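# Shelve the blue carton from the desk

## Task

Move the blue carton from the desk onto the wall shelf. Other cartons may be shifted along that shelf or placed on top of the low shelf to free space. Success requires that, at the end, every carton rests either on the wall shelf or on top of the low shelf, none is stacked on another, and all are still. The gripper must be empty and the robot must not be touching any movable object. The robot must not have tipped over or be left leaning.

## Robot and tools

Robot: a Hello Robot Stretch 3 with one arm. The base has two drive wheels, measures 0.33 m long by 0.34 m wide, and can only drive straight or spin in place. It cannot move sideways. It pivots about the wheel midpoint, 0.05 m behind its front edge. A lift rides up a mast, and the arm telescopes out to the robot's right, so the gripper moves forward or back only when the base drives. With the arm in and the wrist folded, a spin sweeps a 0.28 m radius. An unfolded, level wrist reaches past that.

Frames: base frame origin is on the floor between the drive wheels, x forward, y left, z up. The odometry frame is the base frame where the scene began. hand_pose is expressed in the base frame, at the point where closed fingertips meet. With all wrist joints at 0, its x points up, y back toward the mast, z to the rear. Fingertip pads are 0.04 m round.

execute_actions(actions): a list of actions run in sequence. An empty list just reports state and images. Each action may hold robot, steps (1 to 450 control steps at 30 per second, default 1) and until (only together with steps). {"steps": n} alone waits. If any action is malformed or out of range, the entire call is rejected and nothing new runs.
- robot.base holds exactly one key. translate_m is an offset in metres from where the base is when that command begins, + forward, magnitude at most 1. rotate_rad is an offset in radians, + is counter-clockwise seen from above (left), magnitude at most 3.2.
- robot.joints: absolute targets by name. Unnamed joints keep their targets. lift_m 0 to 1.1 (arm height). arm_m 0 to 0.52 (extension). wrist_yaw_rad -1.345 to 4.42 (0 along the arm, + toward the front, 3.0 folded over the base). wrist_pitch_rad -1.57 to 0.451 (0 level, negative tips fingertips down). wrist_roll_rad -2.911 to 2.911 (0 fingers side by side). gripper_m -0.089 to 0.179 (bigger is wider; the real gap is about 0.007 smaller when nearly shut, 0.025 smaller fully open, zero below 0.007). head_pan_rad -3.953 to 1.73 (0 forward, + left, -1.57 looks along the arm). head_tilt_rad -1.53 to 0.419 (negative down).
- robot.contact_limits: {"arm_m": effort % 1 to 100} sets the arm stop threshold until the arm's next command. Lower is softer; too low stops at once.
- robot may instead be a list of up to 8 commands run one after another, which may include {"pause_s": s} with s at most 15. {"robot": {"stop": true}} brakes everything and clears the queue.
Base and joint motions in one command begin together and keep going across later actions and while you think. A new command takes over immediately; named joints retarget, older queue remainders are discarded. A queue moves on only when each step ends "done" (for base and gripper_m, "off_target" also counts).

until: {"robot": {"status": "ended"}} fires when nothing reads "moving" and the queue is not "running"; use it with steps 450 to wait for motion to end. Other fields use comparisons such as {"lift_m": [">", 0.3], "base_status": ["!=", "moving"]}. Numbers compare as printed (joints 3 decimals, translate/rotate 4), so avoid "=". {"any": {"status": "ended"}} fires when any one motion or the queue ends.

zoom_image(camera, region): camera is head_camera, nav_camera or wrist_camera; region [x0, y0, x1, y1] in pixels of that camera's last image, top-left origin, at most 504 by 504. Image sizes: head_camera 896x504, nav_camera 672x504, wrist_camera 644x364. Head pan/tilt aim both head cameras; wrist_camera rides the gripper. Calibration K and T_world_to_cam lines map the base frame into each camera and carry small errors.

finished_scene(scene): integer, the number of the current scene. Irreversible. Call only after every motion has ended, since a final brake may stop things short.

Speed: full base speed (0.30 m/s, 1.9 rad/s) only when stowed: lift_m under 0.30, arm_m under 0.03, wrist_yaw_rad over 2.54. Otherwise 0.10 m/s and 0.63 rad/s.

Gripping: command gripper_m smaller than the object width; smaller squeezes harder, but overload makes the stall guard ease off and objects may slip. Release by going at least 0.02 above the touch value. Neither the reading nor "done" proves a grasp; check images. To re-squeeze, send a new value.

Self-collision: fold or unfold the wrist (yaw to 3.0) only with lift_m 0.32 to 0.95, wrist_pitch_rad -0.4 and roll near 0; once folded, lift may go down to 0.25. With yaw below -0.4 keep pitch at -0.5 or lower.

Tipping: pushing into something rigid with the gripper above roughly 0.45 m can tip the robot before the contact stop; raising the limit, or pushing again after a contact_stop, makes it worse. Never drive while the gripper holds, hooks or presses something fixed. Snagging furniture, especially reversing, can tip it. If base_tilt shows a lean, reverse the last move in small steps, lift the gripper clear, and lower lift_m to about 0.2 if it stays tipped. Avoid drops, slams and hard pushes, and don't knock cartons off. Loose objects may occasionally get nudged by outside forces.

Results: base_status shows progress and goal in brackets (wheel-count based). Status words: moving, done, off_target (stalled away from goal, still pushing), contact_stop (lift or arm pressed firmly and went slack until its next command), time_out, stopped, not_commanded, torque_fault (a wrist servo overloaded and is limp for 10 s; goals for it are refused). Base, wrist and head have no contact stop. The arm joints and wrist form one group, head pan and tilt another; group members finish together. joint_goals, joint_status, measured_speeds (units per second), motor_effort (% with peak in brackets, biased and noisy; + pushes toward larger values; wheels + means forward), refusals, queue (idle, running, done, dropped, stopped), queue_left. on_its_own appears when the robot changed a goal, a joint is slack or off, a motor at rest is loaded, or tilt has drifted 3 degrees or more. refused:, dropped: and replaced: lines explain problems, counting from 0. base_odometry counts wheel turns, so slip shows as travel; heading -3.142 to 3.142, + left; turned_by_wheels and turned_by_imu give turn since the last result; base_tilt in degrees, forward and right positive, with a fixed bias up to about 4. lidar_m: 12 distances in metres, sector 1 straight ahead then counter-clockwise (4 left, 7 behind, 10 right), in a plane 0.17 m up, range 0.15 to 12, "-" for none; it misses tabletops, glass and thin legs, and the robot can hide sectors 5, 6, 9, 10. wrist_depth_mm (45 to 1000) and head_depth_mm (280 to 4000) are 7x7 grids of median depths, "-" when invalid.

Each tool is called after "Call:" as name(argument=value, ...) on one line, values as JSON.

## Session

Call:
execute_actions(actions=[])

Scene clock: 0.00 s.
robot.base_odometry: x=+0.000 y=+0.000 heading=+0.000 (m, m, rad; robot's odometry frame)
robot.turned_by_wheels: +0.000 (rad since the last result)
robot.turned_by_imu: +0.000 (rad since the last result)
robot.base_tilt: forward=-0.8 right=+0.1 (deg)
robot.lidar_m: 1.34 1.59 2.72 2.29 2.49 2.04 2.43 2.31 2.03 2.04 1.52 1.34
robot.head_depth_mm: 1266 1253 1252 1239 1242 1239 1227 / 1298 1292 1282 1277 1275 1271 1264 / 1336 1335 1324 1319 1310 1313 1304 / 1379 1365 1358 1364 1345 1344 1336 / 1420 1410 1407 1400 1387 1378 1383 / 1455 1463 1454 1449 1437 1425 1424 / 1509 1504 1492 1486 1482 1469 1463
robot.base_status: not_commanded
robot.joint_positions: lift_m=+0.408 arm_m=-0.002 wrist_yaw_rad=+2.838 wrist_pitch_rad=-0.548 wrist_roll_rad=+0.011 gripper_m=+0.037 head_pan_rad=-0.001 head_tilt_rad=-0.013
robot.joint_goals: lift_m=+0.408 arm_m=-0.002 wrist_yaw_rad=+2.838 wrist_pitch_rad=-0.548 wrist_roll_rad=+0.011 gripper_m=+0.037 head_pan_rad=-0.001 head_tilt_rad=-0.013
robot.joint_status: lift_m=not_commanded arm_m=not_commanded wrist_yaw_rad=not_commanded wrist_pitch_rad=not_commanded wrist_roll_rad=not_commanded gripper_m=not_commanded head_pan_rad=not_commanded head_tilt_rad=not_commanded
robot.measured_speeds: translate_m=+0.000 rotate_rad=+0.000 lift_m=+0.000 arm_m=+0.000 wrist_yaw_rad=+0.000 wrist_pitch_rad=+0.000 wrist_roll_rad=+0.000 head_pan_rad=+0.000 head_tilt_rad=+0.000
robot: refusals=0 queue=idle queue_left=0
robot.motor_effort: left_wheel=-1 right_wheel=+1 lift_m=+41 arm_m=-1 wrist_yaw_rad=+0 wrist_pitch_rad=+4 wrist_roll_rad=+0 gripper_m=+0 head_pan_rad=+0 head_tilt_rad=+2 (%)
robot.hand_pose: x=+0.0403 y=+0.0540 z=+0.3929 quat_wxyz=(+0.293, +0.705, +0.085, +0.640) (m; robot's base frame)
robot.wrist_depth_mm: - - - - - - - / - - - - - - - / - 953 932 941 957 958 965 / 756 807 774 777 791 788 796 / 658 - 682 666 679 679 675 / 577 570 - 585 586 586 582 / 511 - - 512 516 522 524
pictures: head_camera (sideways: a quarter turn clockwise sets it upright), nav_camera (sideways: a quarter turn counterclockwise sets it upright), wrist_camera
Images, in order (width x height): head_camera 896x504, nav_camera 672x504, wrist_camera 644x364.

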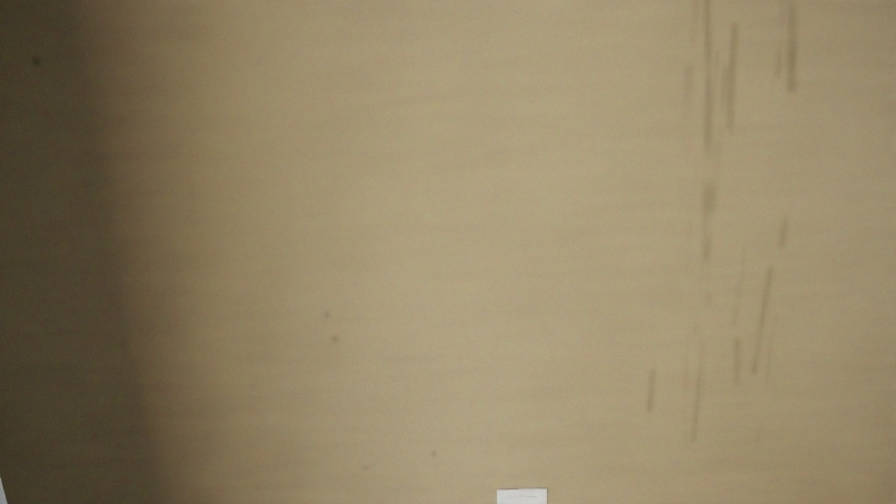

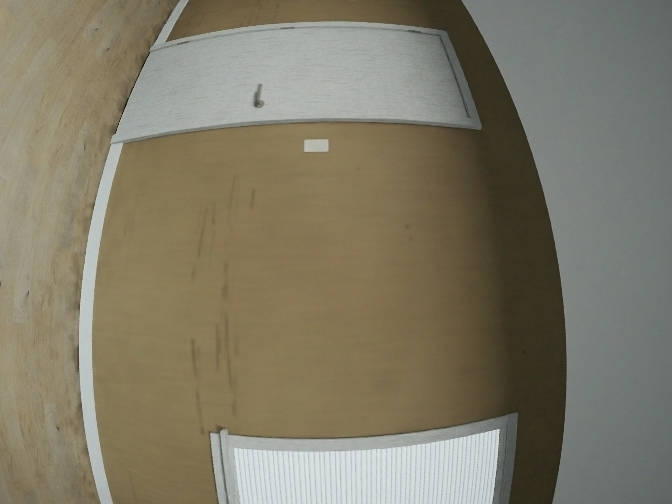

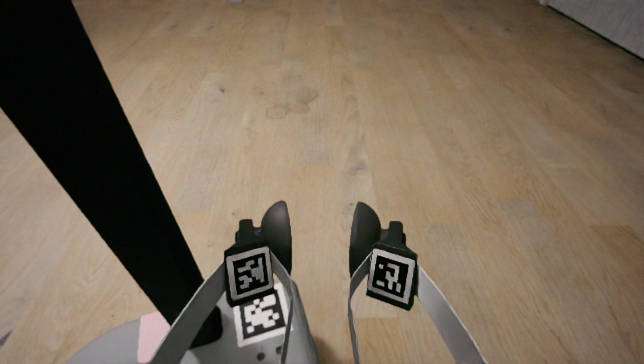

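Call:
execute_actions(actions=[{"robot":{"joints":{"head_pan_rad":1.6,"head_tilt_rad":-0.5}},"steps":200,"until":{"robot":{"status":"ended"}}}])

Call:
execute_actions(actions=[{"robot":{"joints":{"head_pan_rad":-1.6}},"steps":200,"until":{"robot":{"status":"ended"}}}])

Call:
execute_actions(actions=[{"robot":{"joints":{"head_pan_rad":-3.1}},"steps":200,"until":{"robot":{"status":"ended"}}}])

Scene clock: 2.97 s.
robot.base_odometry: x=+0.000 y=+0.000 heading=+0.000 (m, m, rad; robot's odometry frame)
robot.turned_by_wheels: +0.000 (rad since the last result)
robot.turned_by_imu: +0.000 (rad since the last result)
robot.base_tilt: forward=-0.7 right=+0.1 (deg)
robot.lidar_m: 1.34 1.58 2.72 2.29 2.49 2.05 2.42 2.32 2.03 2.04 1.52 1.34
robot.head_depth_mm: 2250 2448 2666 2818 2167 1651 1346 / 2334 2491 2771 2901 2155 1666 1360 / 2382 2583 2661 2894 2158 1685 1354 / 2443 2684 2800 3040 2158 1662 1365 / 2506 2763 2888 3103 2164 1676 1359 / 2565 2797 2346 3116 2184 1670 1349 / 2635 2898 3019 2939 2172 1671 1384
robot.base_status: not_commanded
robot.joint_positions: lift_m=+0.408 arm_m=-0.002 wrist_yaw_rad=+2.838 wrist_pitch_rad=-0.548 wrist_roll_rad=+0.011 gripper_m=+0.037 head_pan_rad=+1.593 head_tilt_rad=-0.494
robot.joint_goals: lift_m=+0.408 arm_m=-0.002 wrist_yaw_rad=+2.838 wrist_pitch_rad=-0.548 wrist_roll_rad=+0.011 gripper_m=+0.037 head_pan_rad=+1.600 head_tilt_rad=-0.500
robot.joint_status: lift_m=not_commanded arm_m=not_commanded wrist_yaw_rad=not_commanded wrist_pitch_rad=not_commanded wrist_roll_rad=not_commanded gripper_m=not_commanded head_pan_rad=done head_tilt_rad=done
robot.measured_speeds: translate_m=+0.000 rotate_rad=+0.000 lift_m=+0.000 arm_m=+0.000 wrist_yaw_rad=+0.000 wrist_pitch_rad=+0.000 wrist_roll_rad=+0.000 head_pan_rad=+0.000 head_tilt_rad=+0.000
robot: refusals=0 queue=done queue_left=0
robot.motor_effort: left_wheel=+0(0) right_wheel=+1(1) lift_m=+41(41) arm_m=-1(0) wrist_yaw_rad=+0(0) wrist_pitch_rad=+4(4) wrist_roll_rad=+0(0) gripper_m=+0(0) head_pan_rad=+2(39) head_tilt_rad=-3(31) (%)
robot.hand_pose: x=+0.0403 y=+0.0540 z=+0.3929 quat_wxyz=(+0.293, +0.705, +0.085, +0.640) (m; robot's base frame)
robot.wrist_depth_mm: - - - - - - - / - - - - - - - / - 933 959 949 957 941 962 / 754 790 783 784 793 778 785 / 658 - 684 667 676 662 675 / 570 569 - 582 589 588 591 / 511 - - 514 514 519 523
pictures: head_camera (sideways: a quarter turn clockwise sets it upright), nav_camera (sideways: a quarter turn counterclockwise sets it upright), wrist_camera
camera_calibration (this result's frames):
head_camera: T_world_to_cam=[[-0.0235216, -0.442104, -0.896655, 1.18578], [-0.999494, 0.0296146, 0.0116176, -0.00532882], [0.0214179, 0.896475, -0.442577, 0.534778], [0, 0, 0, 1]] pos_world=[0.0111116, 0.0449817, 1.29998]
nav_camera: T_world_to_cam=[[0.0324765, 0.435308, 0.899696, -1.12463], [0.999469, -0.0164144, -0.0281362, 0.0823383], [0.00252006, 0.900132, -0.43561, 0.52947], [0, 0, 0, 1]] pos_world=[-0.0471049, 0.0143163, 1.24478]
wrist_camera: T_world_to_cam=[[0.95645, -0.291279, -0.0189598, -0.0115081], [-0.210367, -0.642822, -0.736564, 0.364128], [0.202358, 0.708475, -0.676103, 0.389304], [0, 0, 0, 1]] pos_world=[0.00882873, -0.0450948, 0.531194]
Images, in order (width x height): head_camera 896x504, nav_camera 672x504, wrist_camera 644x364.

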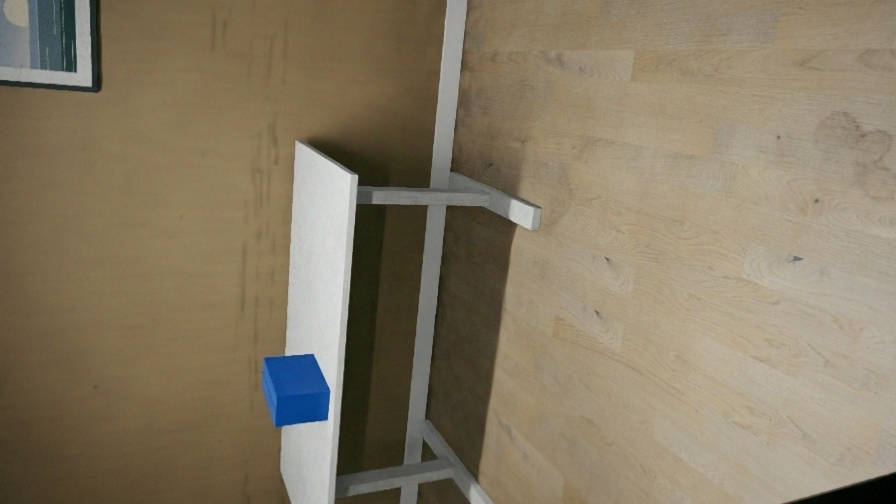

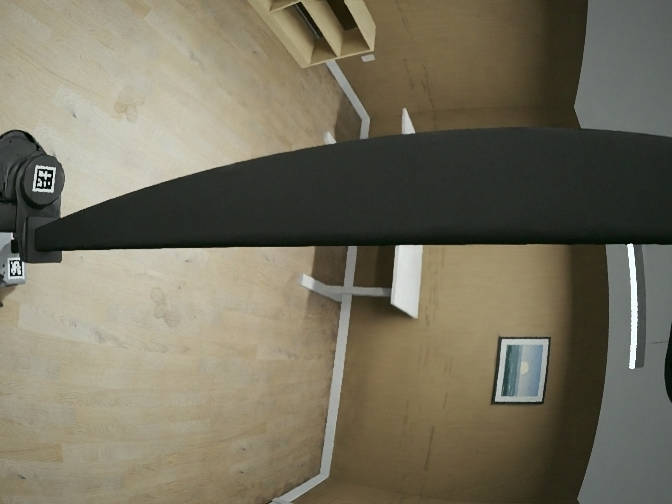

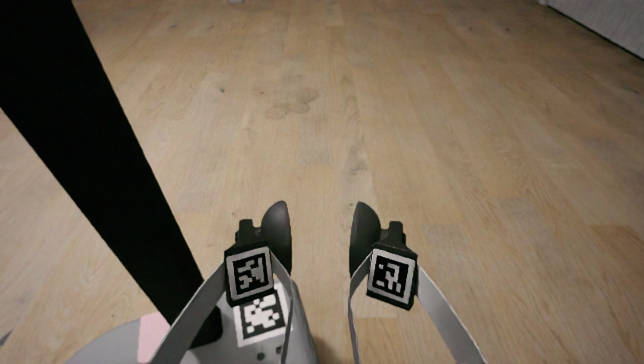

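Scene clock: 4.87 s.
robot.base_odometry: x=+0.000 y=+0.000 heading=+0.000 (m, m, rad; robot's odometry frame)
robot.turned_by_wheels: +0.000 (rad since the last result)
robot.turned_by_imu: +0.000 (rad since the last result)
robot.base_tilt: forward=-0.7 right=+0.2 (deg)
robot.lidar_m: 1.34 1.58 2.72 2.28 2.48 2.04 2.42 2.31 2.03 2.04 1.52 1.34
robot.head_depth_mm: 1672 1814 1954 2162 2140 1662 1346 / 1713 1853 2013 2212 2147 1659 1347 / 1758 1897 2081 2270 2152 1665 1356 / 1807 1939 2114 2334 2158 1682 1347 / 1842 1998 2174 2365 2167 1671 1346 / 1870 2050 2230 2466 2192 1673 1359 / 1919 2106 2287 2452 2181 1681 1366
robot.base_status: not_commanded
robot.joint_positions: lift_m=+0.408 arm_m=-0.002 wrist_yaw_rad=+2.838 wrist_pitch_rad=-0.548 wrist_roll_rad=+0.011 gripper_m=+0.037 head_pan_rad=-1.593 head_tilt_rad=-0.494
robot.joint_goals: lift_m=+0.408 arm_m=-0.002 wrist_yaw_rad=+2.838 wrist_pitch_rad=-0.548 wrist_roll_rad=+0.011 gripper_m=+0.037 head_pan_rad=-1.600 head_tilt_rad=-0.500
robot.joint_status: lift_m=not_commanded arm_m=not_commanded wrist_yaw_rad=not_commanded wrist_pitch_rad=not_commanded wrist_roll_rad=not_commanded gripper_m=not_commanded head_pan_rad=done head_tilt_rad=done
robot.measured_speeds: translate_m=+0.000 rotate_rad=+0.000 lift_m=+0.000 arm_m=+0.000 wrist_yaw_rad=+0.000 wrist_pitch_rad=+0.000 wrist_roll_rad=+0.000 head_pan_rad=+0.000 head_tilt_rad=+0.000
robot: refusals=0 queue=done queue_left=0
robot.motor_effort: left_wheel=+0(0) right_wheel=+1(1) lift_m=+41(41) arm_m=-1(1) wrist_yaw_rad=+0(0) wrist_pitch_rad=+4(4) wrist_roll_rad=+0(0) gripper_m=+0(0) head_pan_rad=-3(39) head_tilt_rad=-3(4) (%)
robot.hand_pose: x=+0.0403 y=+0.0540 z=+0.3929 quat_wxyz=(+0.293, +0.705, +0.085, +0.640) (m; robot's base frame)
robot.wrist_depth_mm: - - - - - - - / - - - - - - - / - 937 941 951 952 950 952 / 757 781 780 781 784 801 803 / 654 - 684 664 675 677 668 / 578 574 - 592 584 581 592 / 510 - - 517 514 523 521
pictures: head_camera (sideways: a quarter turn clockwise sets it upright), nav_camera (sideways: a quarter turn counterclockwise sets it upright), wrist_camera
camera_calibration (this result's frames):
head_camera: T_world_to_cam=[[0.0429227, 0.440906, -0.896527, 1.18521], [0.997229, -0.0734892, 0.0116025, -0.0174893], [-0.0607694, -0.89454, -0.442838, 0.53562], [0, 0, 0, 1]] pos_world=[-0.000882355, -0.0447176, 1.29997]
nav_camera: T_world_to_cam=[[-0.0515705, -0.433724, 0.899569, -1.12395], [-0.997784, 0.0603054, -0.028125, 0.094507], [-0.0420504, -0.899026, -0.435872, 0.530084], [0, 0, 0, 1]] pos_world=[0.0586252, -0.0166227, 1.24478]
wrist_camera: T_world_to_cam=[[0.95645, -0.291279, -0.0189598, -0.011508], [-0.210367, -0.642822, -0.736563, 0.364128], [0.202358, 0.708475, -0.676103, 0.389304], [0, 0, 0, 1]] pos_world=[0.00882871, -0.0450948, 0.531194]
Images, in order (width x height): head_camera 896x504, nav_camera 672x504, wrist_camera 644x364.

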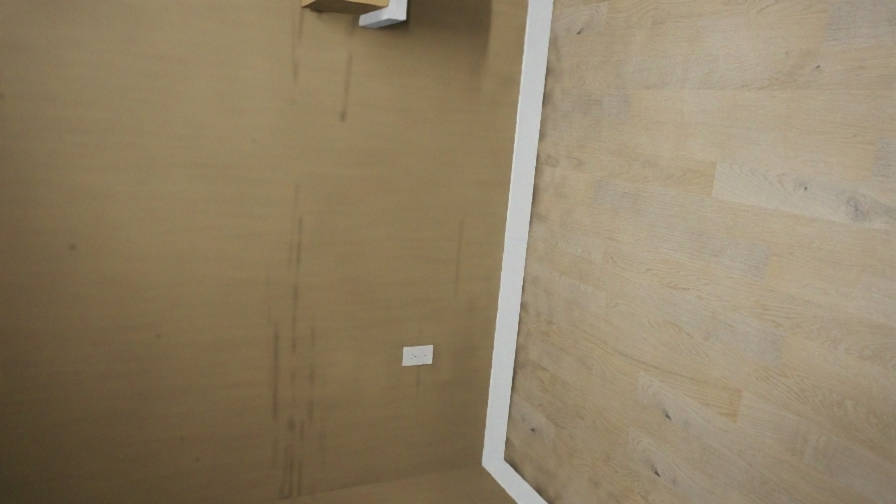

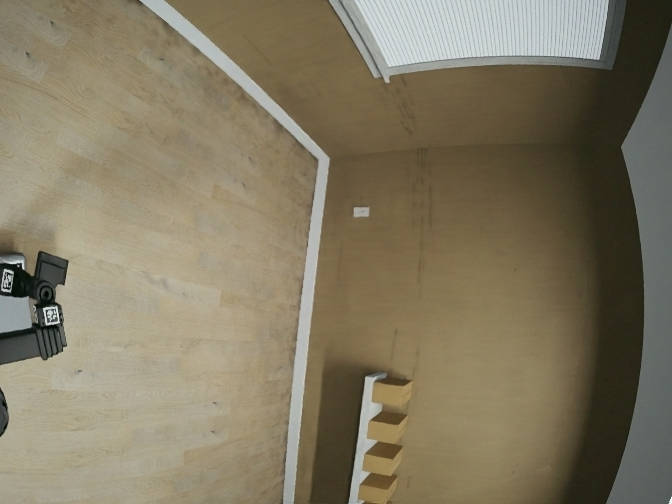

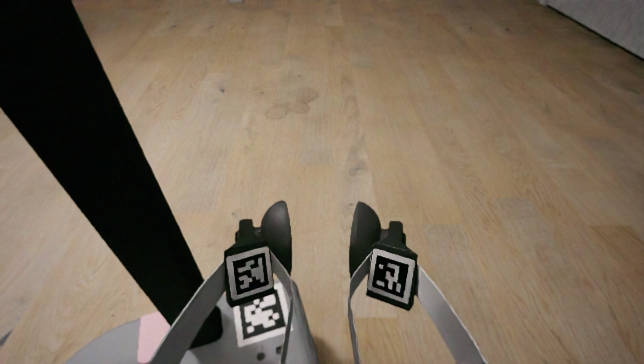

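Scene clock: 6.13 s.
robot.base_odometry: x=+0.000 y=+0.000 heading=+0.000 (m, m, rad; robot's odometry frame)
robot.turned_by_wheels: +0.000 (rad since the last result)
robot.turned_by_imu: +0.000 (rad since the last result)
robot.base_tilt: forward=-0.8 right=+0.2 (deg)
robot.lidar_m: 1.34 1.59 2.72 2.29 2.48 2.04 2.42 2.31 2.04 2.04 1.52 1.34
robot.head_depth_mm: 2012 2175 2357 2543 2158 1658 1343 / 2067 2235 2425 2599 2141 1665 1345 / 2148 2298 2515 2724 2171 1663 1350 / 2199 2364 2600 2752 2171 1661 1361 / 2246 2451 2687 2864 2165 1668 1351 / 2321 2532 2786 2918 2169 1679 1355 / 2426 2600 2864 3113 2184 1673 1359
robot.base_status: not_commanded
robot.joint_positions: lift_m=+0.408 arm_m=-0.002 wrist_yaw_rad=+2.838 wrist_pitch_rad=-0.548 wrist_roll_rad=+0.011 gripper_m=+0.037 head_pan_rad=-3.093 head_tilt_rad=-0.494
robot.joint_goals: lift_m=+0.408 arm_m=-0.002 wrist_yaw_rad=+2.838 wrist_pitch_rad=-0.548 wrist_roll_rad=+0.011 gripper_m=+0.037 head_pan_rad=-3.100 head_tilt_rad=-0.500
robot.joint_status: lift_m=not_commanded arm_m=not_commanded wrist_yaw_rad=not_commanded wrist_pitch_rad=not_commanded wrist_roll_rad=not_commanded gripper_m=not_commanded head_pan_rad=done head_tilt_rad=done
robot.measured_speeds: translate_m=+0.000 rotate_rad=+0.000 lift_m=+0.000 arm_m=+0.000 wrist_yaw_rad=+0.000 wrist_pitch_rad=+0.000 wrist_roll_rad=+0.000 head_pan_rad=+0.000 head_tilt_rad=+0.000
robot: refusals=0 queue=done queue_left=0
robot.motor_effort: left_wheel=+0(0) right_wheel=+1(1) lift_m=+41(41) arm_m=-1(1) wrist_yaw_rad=+0(0) wrist_pitch_rad=+4(4) wrist_roll_rad=+0(0) gripper_m=+0(0) head_pan_rad=-3(40) head_tilt_rad=-4(3) (%)
robot.hand_pose: x=+0.0403 y=+0.0540 z=+0.3929 quat_wxyz=(+0.293, +0.705, +0.085, +0.640) (m; robot's base frame)
robot.wrist_depth_mm: - - - - - - - / - - - - - - - / - 945 957 932 956 960 961 / 749 795 785 779 780 789 789 / 661 - 683 666 669 672 670 / 581 568 - 581 586 586 585 / 510 - - 515 519 513 518
pictures: head_camera (sideways: a quarter turn clockwise sets it upright), nav_camera (sideways: a quarter turn counterclockwise sets it upright), wrist_camera
camera_calibration (this result's frames):
head_camera: T_world_to_cam=[[0.442862, -0.0116301, -0.896514, 1.18275], [-0.00277461, -0.999929, 0.0116011, -0.0113873], [-0.896585, -0.00265021, -0.442863, 0.540751], [0, 0, 0, 1]] pos_world=[-0.0389994, 0.00380216, 1.29997]
nav_camera: T_world_to_cam=[[-0.43631, 0.0207642, 0.899557, -1.12158], [-0.0104149, 0.99955, -0.0281239, 0.0884826], [-0.899736, -0.0216396, -0.435898, 0.535349], [0, 0, 0, 1]] pos_world=[-0.00676453, -0.0535692, 1.24477]
wrist_camera: T_world_to_cam=[[0.95645, -0.291279, -0.0189597, -0.0115081], [-0.210367, -0.642822, -0.736564, 0.364128], [0.202358, 0.708475, -0.676103, 0.389304], [0, 0, 0, 1]] pos_world=[0.0088287, -0.0450948, 0.531194]
Images, in order (width x height): head_camera 896x504, nav_camera 672x504, wrist_camera 644x364.

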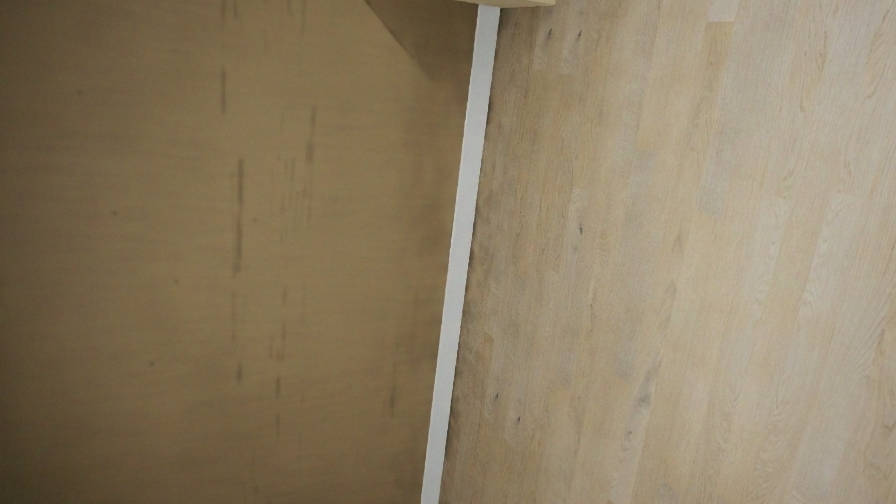

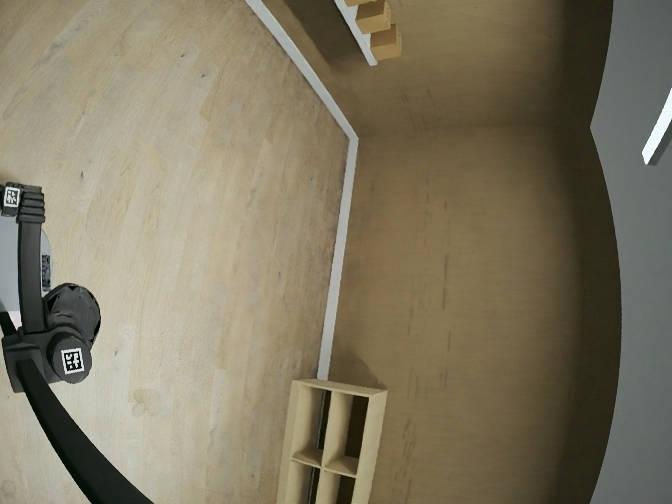

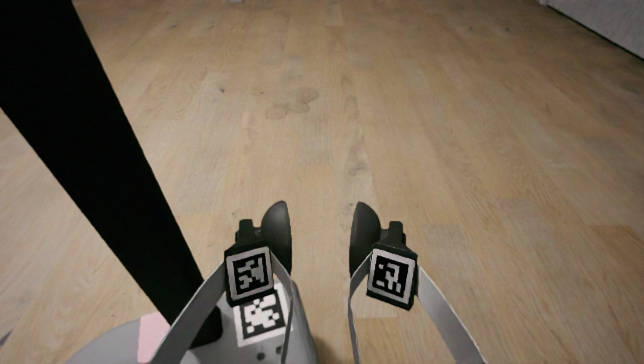

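Call:
execute_actions(actions=[{"robot":{"joints":{"head_pan_rad":-2.15,"head_tilt_rad":-0.2}},"steps":200,"until":{"robot":{"status":"ended"}}}])

Scene clock: 9.17 s.
robot.base_odometry: x=+0.000 y=+0.000 heading=+0.000 (m, m, rad; robot's odometry frame)
robot.turned_by_wheels: +0.000 (rad since the last result)
robot.turned_by_imu: +0.000 (rad since the last result)
robot.base_tilt: forward=-0.8 right=+0.1 (deg)
robot.lidar_m: 1.34 1.58 2.72 2.28 2.49 2.04 2.43 2.31 2.03 2.04 1.52 1.34
robot.head_depth_mm: 2260 2336 2400 2519 2594 2383 1747 / 2162 2249 2310 2310 2454 2391 1751 / 2068 2131 2213 2250 2353 2362 1761 / 1994 2070 2125 2150 2238 2285 1750 / 1942 1995 2015 2094 2164 2186 1770 / 1856 1921 1973 2030 2063 2130 1795 / 1805 1853 1901 1955 1998 2070 1805
robot.base_status: not_commanded
robot.joint_positions: lift_m=+0.408 arm_m=-0.002 wrist_yaw_rad=+2.838 wrist_pitch_rad=-0.548 wrist_roll_rad=+0.011 gripper_m=+0.037 head_pan_rad=-2.157 head_tilt_rad=-0.212
robot.joint_goals: lift_m=+0.408 arm_m=-0.002 wrist_yaw_rad=+2.838 wrist_pitch_rad=-0.548 wrist_roll_rad=+0.011 gripper_m=+0.037 head_pan_rad=-2.150 head_tilt_rad=-0.200
robot.joint_status: lift_m=not_commanded arm_m=not_commanded wrist_yaw_rad=not_commanded wrist_pitch_rad=not_commanded wrist_roll_rad=not_commanded gripper_m=not_commanded head_pan_rad=done head_tilt_rad=done
robot.measured_speeds: translate_m=+0.000 rotate_rad=+0.000 lift_m=+0.000 arm_m=+0.000 wrist_yaw_rad=+0.000 wrist_pitch_rad=+0.000 wrist_roll_rad=+0.000 head_pan_rad=+0.000 head_tilt_rad=+0.000
robot: refusals=0 queue=done queue_left=0
robot.motor_effort: left_wheel=-1(0) right_wheel=+1(1) lift_m=+41(41) arm_m=-1(1) wrist_yaw_rad=+0(0) wrist_pitch_rad=+4(4) wrist_roll_rad=+0(0) gripper_m=+0(0) head_pan_rad=+4(38) head_tilt_rad=+5(30) (%)
robot.hand_pose: x=+0.0403 y=+0.0540 z=+0.3929 quat_wxyz=(+0.293, +0.705, +0.085, +0.640) (m; robot's base frame)
robot.wrist_depth_mm: - - - - - - - / - - - - - - - / - 933 949 934 946 954 961 / 757 789 776 776 769 790 792 / 666 - 691 671 685 680 676 / 574 572 - 575 592 591 595 / 513 - - 516 515 518 520
pictures: head_camera (sideways: a quarter turn clockwise sets it upright), nav_camera (sideways: a quarter turn counterclockwise sets it upright), wrist_camera
camera_calibration (this result's frames):
head_camera: T_world_to_cam=[[0.124184, 0.126865, -0.984116, 1.29909], [0.806135, -0.591182, 0.0255141, -0.0344418], [-0.578555, -0.796498, -0.175685, 0.191089], [0, 0, 0, 1]] pos_world=[-0.0230062, -0.0329681, 1.31291]
nav_camera: T_world_to_cam=[[-0.127332, -0.115695, 0.985089, -1.23517], [-0.815915, 0.57694, -0.0377053, 0.105882], [-0.563976, -0.808551, -0.16786, 0.184457], [0, 0, 0, 1]] pos_world=[0.0331435, -0.0548477, 1.25171]
wrist_camera: T_world_to_cam=[[0.95645, -0.291279, -0.0189598, -0.011508], [-0.210367, -0.642822, -0.736564, 0.364128], [0.202358, 0.708475, -0.676103, 0.389304], [0, 0, 0, 1]] pos_world=[0.00882871, -0.0450948, 0.531194]
Images, in order (width x height): head_camera 896x504, nav_camera 672x504, wrist_camera 644x364.

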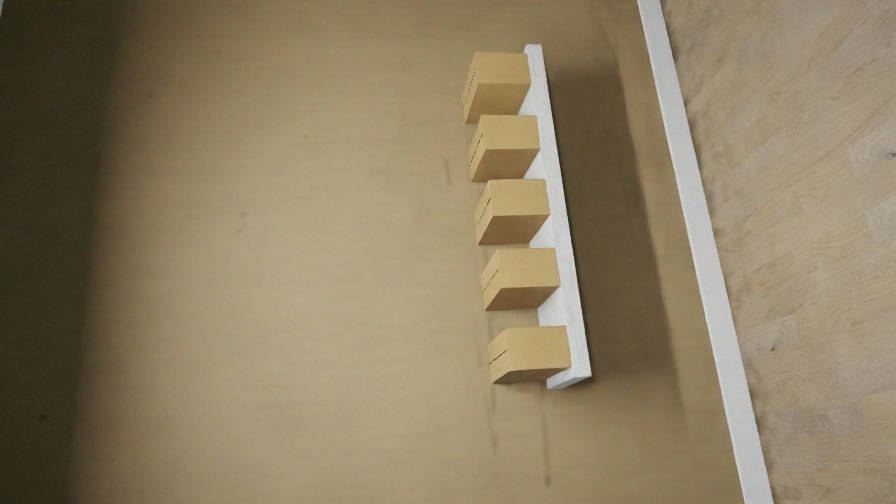

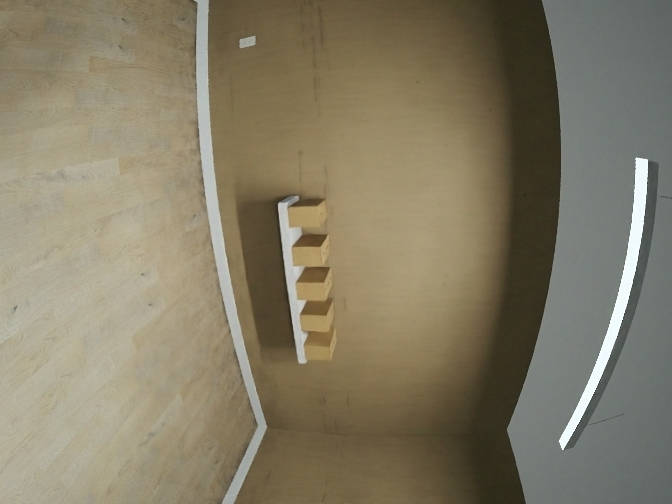

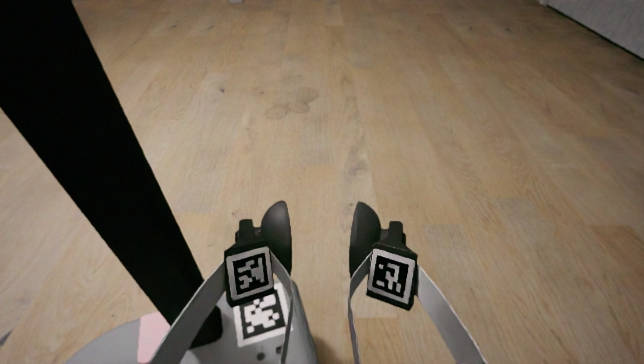

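Call:
execute_actions(actions=[{"robot":[{"joints":{"lift_m":0.27,"head_pan_rad":-1.57,"head_tilt_rad":-0.6},"base":{"rotate_rad":-2.13}},{"base":{"translate_m":1.0}},{"base":{"translate_m":0.1}},{"base":{"rotate_rad":1.87}},{"base":{"translate_m":-0.25}}],"steps":450,"until":{"robot":{"status":"ended"}}}])

Scene clock: 30.20 s.
robot.base_odometry: x=-0.825 y=-0.868 heading=-0.260 (m, m, rad; robot's odometry frame)
robot.turned_by_wheels: -0.260 (rad since the last result)
robot.turned_by_imu: -0.258 (rad since the last result)
robot.base_tilt: forward=-0.7 right=+0.1 (deg)
robot.lidar_m: 1.87 1.96 2.76 3.31 2.48 1.95 1.89 1.32 0.99 0.97 1.02 1.43
robot.head_depth_mm: 805 885 983 876 925 1429 1275 / 804 884 984 911 919 1423 1267 / 802 879 972 1042 930 1425 1275 / 798 881 979 843 900 1408 1274 / 798 876 971 1050 970 1406 1275 / 793 873 973 884 893 1402 1276 / 796 875 971 1027 1187 1403 1271
robot.base_status: done (translate_m -0.2500 of -0.2500)
robot.joint_positions: lift_m=+0.270 arm_m=-0.002 wrist_yaw_rad=+2.838 wrist_pitch_rad=-0.549 wrist_roll_rad=+0.011 gripper_m=+0.037 head_pan_rad=-1.577 head_tilt_rad=-0.593
robot.joint_goals: lift_m=+0.270 arm_m=-0.002 wrist_yaw_rad=+2.838 wrist_pitch_rad=-0.549 wrist_roll_rad=+0.011 gripper_m=+0.037 head_pan_rad=-1.570 head_tilt_rad=-0.600
robot.joint_status: lift_m=done arm_m=not_commanded wrist_yaw_rad=not_commanded wrist_pitch_rad=not_commanded wrist_roll_rad=not_commanded gripper_m=not_commanded head_pan_rad=done head_tilt_rad=done
robot.measured_speeds: translate_m=+0.000 rotate_rad=+0.000 lift_m=+0.000 arm_m=+0.000 wrist_yaw_rad=+0.000 wrist_pitch_rad=+0.000 wrist_roll_rad=+0.000 head_pan_rad=+0.000 head_tilt_rad=+0.000
robot: refusals=0 queue=done queue_left=0
robot.motor_effort: left_wheel=-3(16) right_wheel=+3(14) lift_m=+28(41) arm_m=-1(2) wrist_yaw_rad=+1(0) wrist_pitch_rad=+4(4) wrist_roll_rad=+0(0) gripper_m=+0(1) head_pan_rad=+3(31) head_tilt_rad=-4(31) (%)
robot.hand_pose: x=+0.0403 y=+0.0539 z=+0.2549 quat_wxyz=(+0.293, +0.705, +0.085, +0.640) (m; robot's base frame)
robot.wrist_depth_mm: - - - - - - - / - 858 863 866 877 888 899 / - 684 684 696 692 701 703 / 542 577 567 571 579 583 580 / 486 - - 487 499 491 494 / - - - 428 430 430 433 / - - - 377 379 382 384
pictures: head_camera (sideways: a quarter turn clockwise sets it upright), nav_camera (sideways: a quarter turn counterclockwise sets it upright), wrist_camera
camera_calibration (this result's frames):
head_camera: T_world_to_cam=[[0.0363326, 0.528164, -0.848365, 1.12244], [0.998277, -0.058331, 0.00643784, -0.0107706], [-0.0460857, -0.847136, -0.529373, 0.648127], [0, 0, 0, 1]] pos_world=[-0.000159544, -0.0444068, 1.2954]
nav_camera: T_world_to_cam=[[-0.0450968, -0.521458, 0.852084, -1.06205], [-0.99861, 0.0468414, -0.0241857, 0.0893802], [-0.027301, -0.85199, -0.522845, 0.643161], [0, 0, 0, 1]] pos_world=[0.0589196, -0.0100362, 1.2434]
wrist_camera: T_world_to_cam=[[0.956448, -0.291287, -0.0189633, -0.0141361], [-0.210465, -0.643133, -0.736264, 0.262311], [0.202268, 0.708189, -0.676428, 0.296146], [0, 0, 0, 1]] pos_world=[0.00882665, -0.0451441, 0.393184]
Images, in order (width x height): head_camera 896x504, nav_camera 672x504, wrist_camera 644x364.

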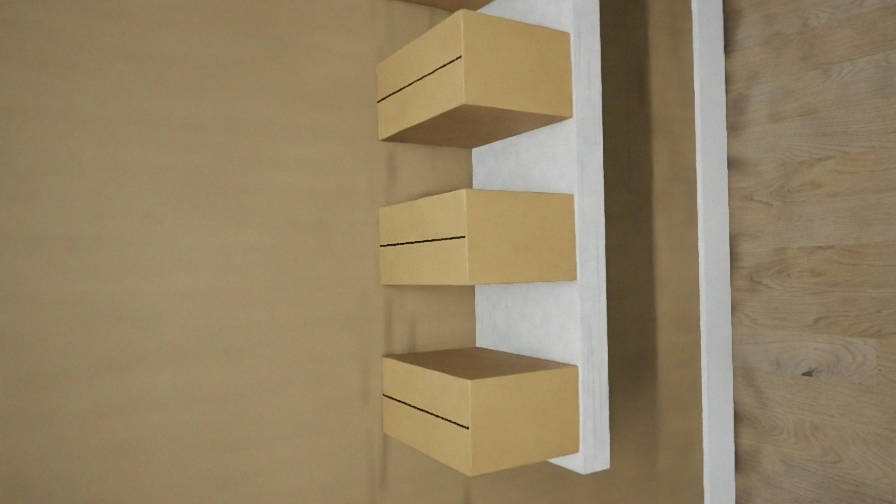

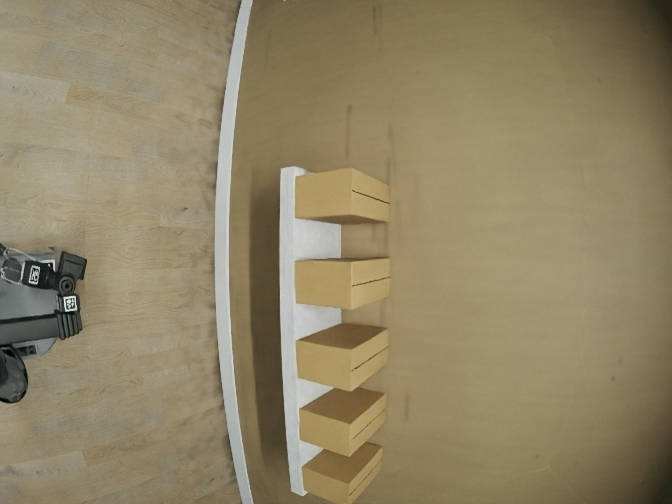

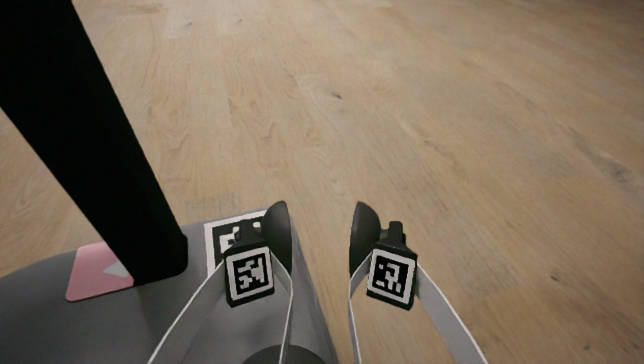

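Call:
execute_actions(actions=[{"robot":[{"joints":{"lift_m":0.5,"wrist_pitch_rad":-0.4,"wrist_roll_rad":0}},{"joints":{"wrist_yaw_rad":0,"gripper_m":0.0}},{"joints":{"wrist_pitch_rad":0,"lift_m":0.62}}],"steps":450,"until":{"robot":{"status":"ended"}}}])

Scene clock: 40.10 s.
robot.base_odometry: x=-0.825 y=-0.868 heading=-0.260 (m, m, rad; robot's odometry frame)
robot.turned_by_wheels: +0.000 (rad since the last result)
robot.turned_by_imu: +0.001 (rad since the last result)
robot.base_tilt: forward=-0.8 right=+0.1 (deg)
robot.lidar_m: 1.87 1.96 2.75 3.31 2.48 1.94 1.89 1.32 0.99 0.97 1.01 1.42
robot.head_depth_mm: 805 888 982 874 919 1425 1266 / 802 883 978 910 915 1427 1271 / 801 884 979 1043 930 1420 1270 / 796 881 976 842 898 1414 1247 / 800 875 974 1061 969 1409 1276 / 796 874 965 890 893 1410 1267 / 793 872 970 1030 1180 1415 1277
robot.base_status: done (translate_m -0.2500 of -0.2500)
robot.joint_positions: lift_m=+0.620 arm_m=-0.002 wrist_yaw_rad=+0.002 wrist_pitch_rad=-0.026 wrist_roll_rad=+0.004 gripper_m=+0.000 head_pan_rad=-1.577 head_tilt_rad=-0.593
robot.joint_goals: lift_m=+0.620 arm_m=-0.002 wrist_yaw_rad=+0.000 wrist_pitch_rad=+0.000 wrist_roll_rad=+0.000 gripper_m=+0.000 head_pan_rad=-1.570 head_tilt_rad=-0.600
robot.joint_status: lift_m=done arm_m=not_commanded wrist_yaw_rad=done wrist_pitch_rad=done wrist_roll_rad=done gripper_m=done head_pan_rad=done head_tilt_rad=done
robot.measured_speeds: translate_m=+0.000 rotate_rad=+0.000 lift_m=+0.000 arm_m=+0.000 wrist_yaw_rad=+0.000 wrist_pitch_rad=+0.000 wrist_roll_rad=+0.000 head_pan_rad=+0.000 head_tilt_rad=+0.000
robot: refusals=0 queue=done queue_left=0
robot.motor_effort: left_wheel=-4(3) right_wheel=+3(3) lift_m=+53(57) arm_m=-1(1) wrist_yaw_rad=-3(4) wrist_pitch_rad=+8(7) wrist_roll_rad=-3(4) gripper_m=-1(81) head_pan_rad=+3(3) head_tilt_rad=-3(4) (%)
robot.hand_pose: x=-0.0210 y=-0.3983 z=+0.7276 quat_wxyz=(+0.706, +0.010, -0.708, -0.009) (m; robot's base frame)
robot.wrist_depth_mm: 694 688 692 675 685 662 676 / 724 468 526 457 685 447 522 / 746 488 536 478 596 471 491 / 787 504 494 495 491 487 482 / 809 812 799 - 785 781 791 / 855 849 849 839 830 819 827 / 893 873 893 880 889 867 860
pictures: head_camera (sideways: a quarter turn clockwise sets it upright), nav_camera (sideways: a quarter turn counterclockwise sets it upright), wrist_camera
camera_calibration (this result's frames):
head_camera: T_world_to_cam=[[0.0363327, 0.528164, -0.848365, 1.12244], [0.998277, -0.0583311, 0.00643784, -0.0107706], [-0.0460858, -0.847136, -0.529373, 0.648127], [0, 0, 0, 1]] pos_world=[-0.000159549, -0.0444068, 1.2954]
nav_camera: T_world_to_cam=[[-0.0450968, -0.521458, 0.852084, -1.06205], [-0.998609, 0.0468415, -0.0241857, 0.0893802], [-0.0273011, -0.85199, -0.522845, 0.643161], [0, 0, 0, 1]] pos_world=[0.0589196, -0.0100362, 1.2434]
wrist_camera: T_world_to_cam=[[-0.99981, -0.0184882, -0.00610167, -0.0200204], [0.00191981, 0.218254, -0.97589, 0.828557], [0.0193742, -0.975717, -0.218177, -0.059366], [0, 0, 0, 1]] pos_world=[-0.0204571, -0.23913, 0.795507]
Images, in order (width x height): head_camera 896x504, nav_camera 672x504, wrist_camera 644x364.

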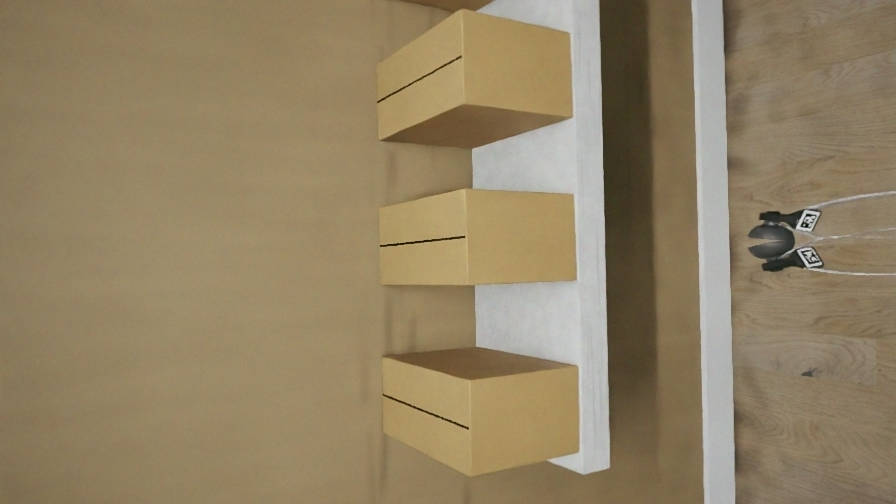

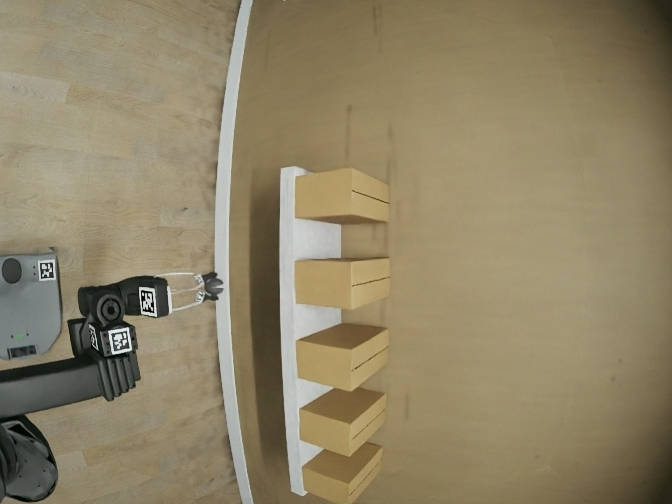

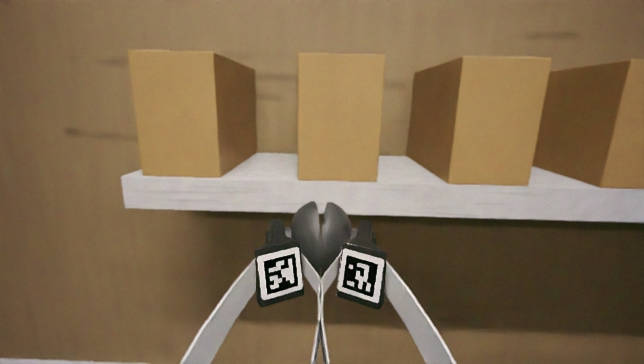

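Call:
execute_actions(actions=[{"robot":[{"joints":{"lift_m":0.58},"base":{"translate_m":0.1}},{"joints":{"arm_m":0.41}}],"steps":450,"until":{"robot":{"status":"ended"}}}])

Scene clock: 47.73 s.
robot.base_odometry: x=-0.728 y=-0.894 heading=-0.260 (m, m, rad; robot's odometry frame)
robot.turned_by_wheels: +0.000 (rad since the last result)
robot.turned_by_imu: -0.093 (rad since the last result)
robot.base_tilt: forward=-0.9 right=+0.1 (deg)
robot.lidar_m: 1.78 1.82 2.40 3.79 2.48 2.06 1.98 1.46 1.02 0.97 0.99 1.30
robot.head_depth_mm: 836 921 1028 881 997 1476 1260 / 829 909 1015 901 960 1450 1298 / 819 899 1000 857 903 1436 1257 / 811 887 990 969 - 1435 1261 / 799 880 978 1061 963 1398 1267 / 792 865 958 844 882 1408 1266 / 783 859 947 1025 1158 1380 1267
robot.base_status: done (translate_m +0.1000 of +0.1000)
robot.joint_positions: lift_m=+0.580 arm_m=+0.410 wrist_yaw_rad=+0.007 wrist_pitch_rad=+0.026 wrist_roll_rad=+0.004 gripper_m=+0.000 head_pan_rad=-1.575 head_tilt_rad=-0.598
robot.joint_goals: lift_m=+0.580 arm_m=+0.410 wrist_yaw_rad=+0.000 wrist_pitch_rad=+0.000 wrist_roll_rad=+0.000 gripper_m=+0.000 head_pan_rad=-1.570 head_tilt_rad=-0.600
robot.joint_status: lift_m=done arm_m=done wrist_yaw_rad=done wrist_pitch_rad=done wrist_roll_rad=done gripper_m=done head_pan_rad=done head_tilt_rad=done
robot.measured_speeds: translate_m=+0.000 rotate_rad=+0.000 lift_m=+0.000 arm_m=+0.000 wrist_yaw_rad=+0.000 wrist_pitch_rad=+0.000 wrist_roll_rad=+0.000 head_pan_rad=+0.000 head_tilt_rad=+0.000
robot: refusals=0 queue=done queue_left=0
robot.motor_effort: left_wheel=+5(72) right_wheel=-3(50) lift_m=+38(54) arm_m=+6(49) wrist_yaw_rad=-9(27) wrist_pitch_rad=-9(63) wrist_roll_rad=-3(3) gripper_m=-2(5) head_pan_rad=+3(3) head_tilt_rad=+0(6) (%)
robot.hand_pose: x=-0.0198 y=-0.8114 z=+0.7015 quat_wxyz=(+0.706, -0.007, -0.708, +0.011) (m; robot's base frame)
robot.wrist_depth_mm: 168 242 295 279 123 79 58 / 169 243 304 285 123 79 58 / 169 243 314 286 124 79 59 / 169 243 322 292 125 80 61 / 170 210 229 - 126 80 63 / 154 156 158 142 117 80 65 / 119 119 120 122 117 81 68
pictures: head_camera (sideways: a quarter turn clockwise sets it upright), nav_camera (sideways: a quarter turn counterclockwise sets it upright), wrist_camera
camera_calibration (this result's frames):
head_camera: T_world_to_cam=[[0.0356569, 0.532627, -0.845599, 1.11883], [0.998352, -0.0570487, 0.00616427, -0.0104149], [-0.044957, -0.844425, -0.533783, 0.653857], [0, 0, 0, 1]] pos_world=[-0.000100881, -0.0443806, 1.29517]
nav_camera: T_world_to_cam=[[-0.04443, -0.525951, 0.849353, -1.0585], [-0.99867, 0.0456513, -0.0239718, 0.0891019], [-0.0261661, -0.849289, -0.52728, 0.648924], [0, 0, 0, 1]] pos_world=[0.0589341, -0.00966152, 1.24334]
wrist_camera: T_world_to_cam=[[-0.999714, -0.0234463, -0.00477537, -0.031566], [0.000792037, 0.167039, -0.98595, 0.858704], [0.0239146, -0.985671, -0.166973, -0.512069], [0, 0, 0, 1]] pos_world=[-0.0199911, -0.64891, 0.760987]
Images, in order (width x height): head_camera 896x504, nav_camera 672x504, wrist_camera 644x364.

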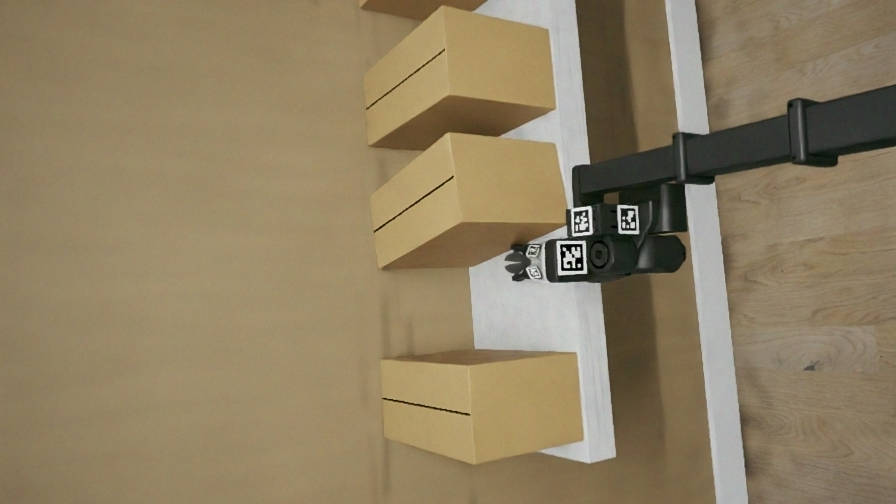

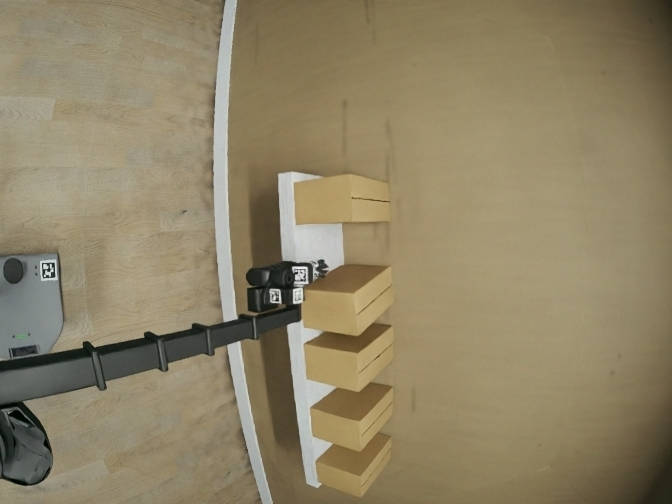

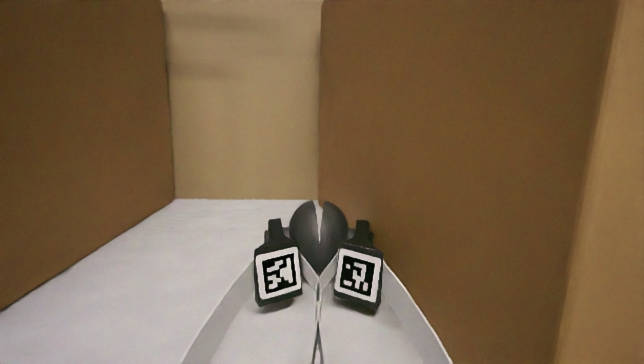

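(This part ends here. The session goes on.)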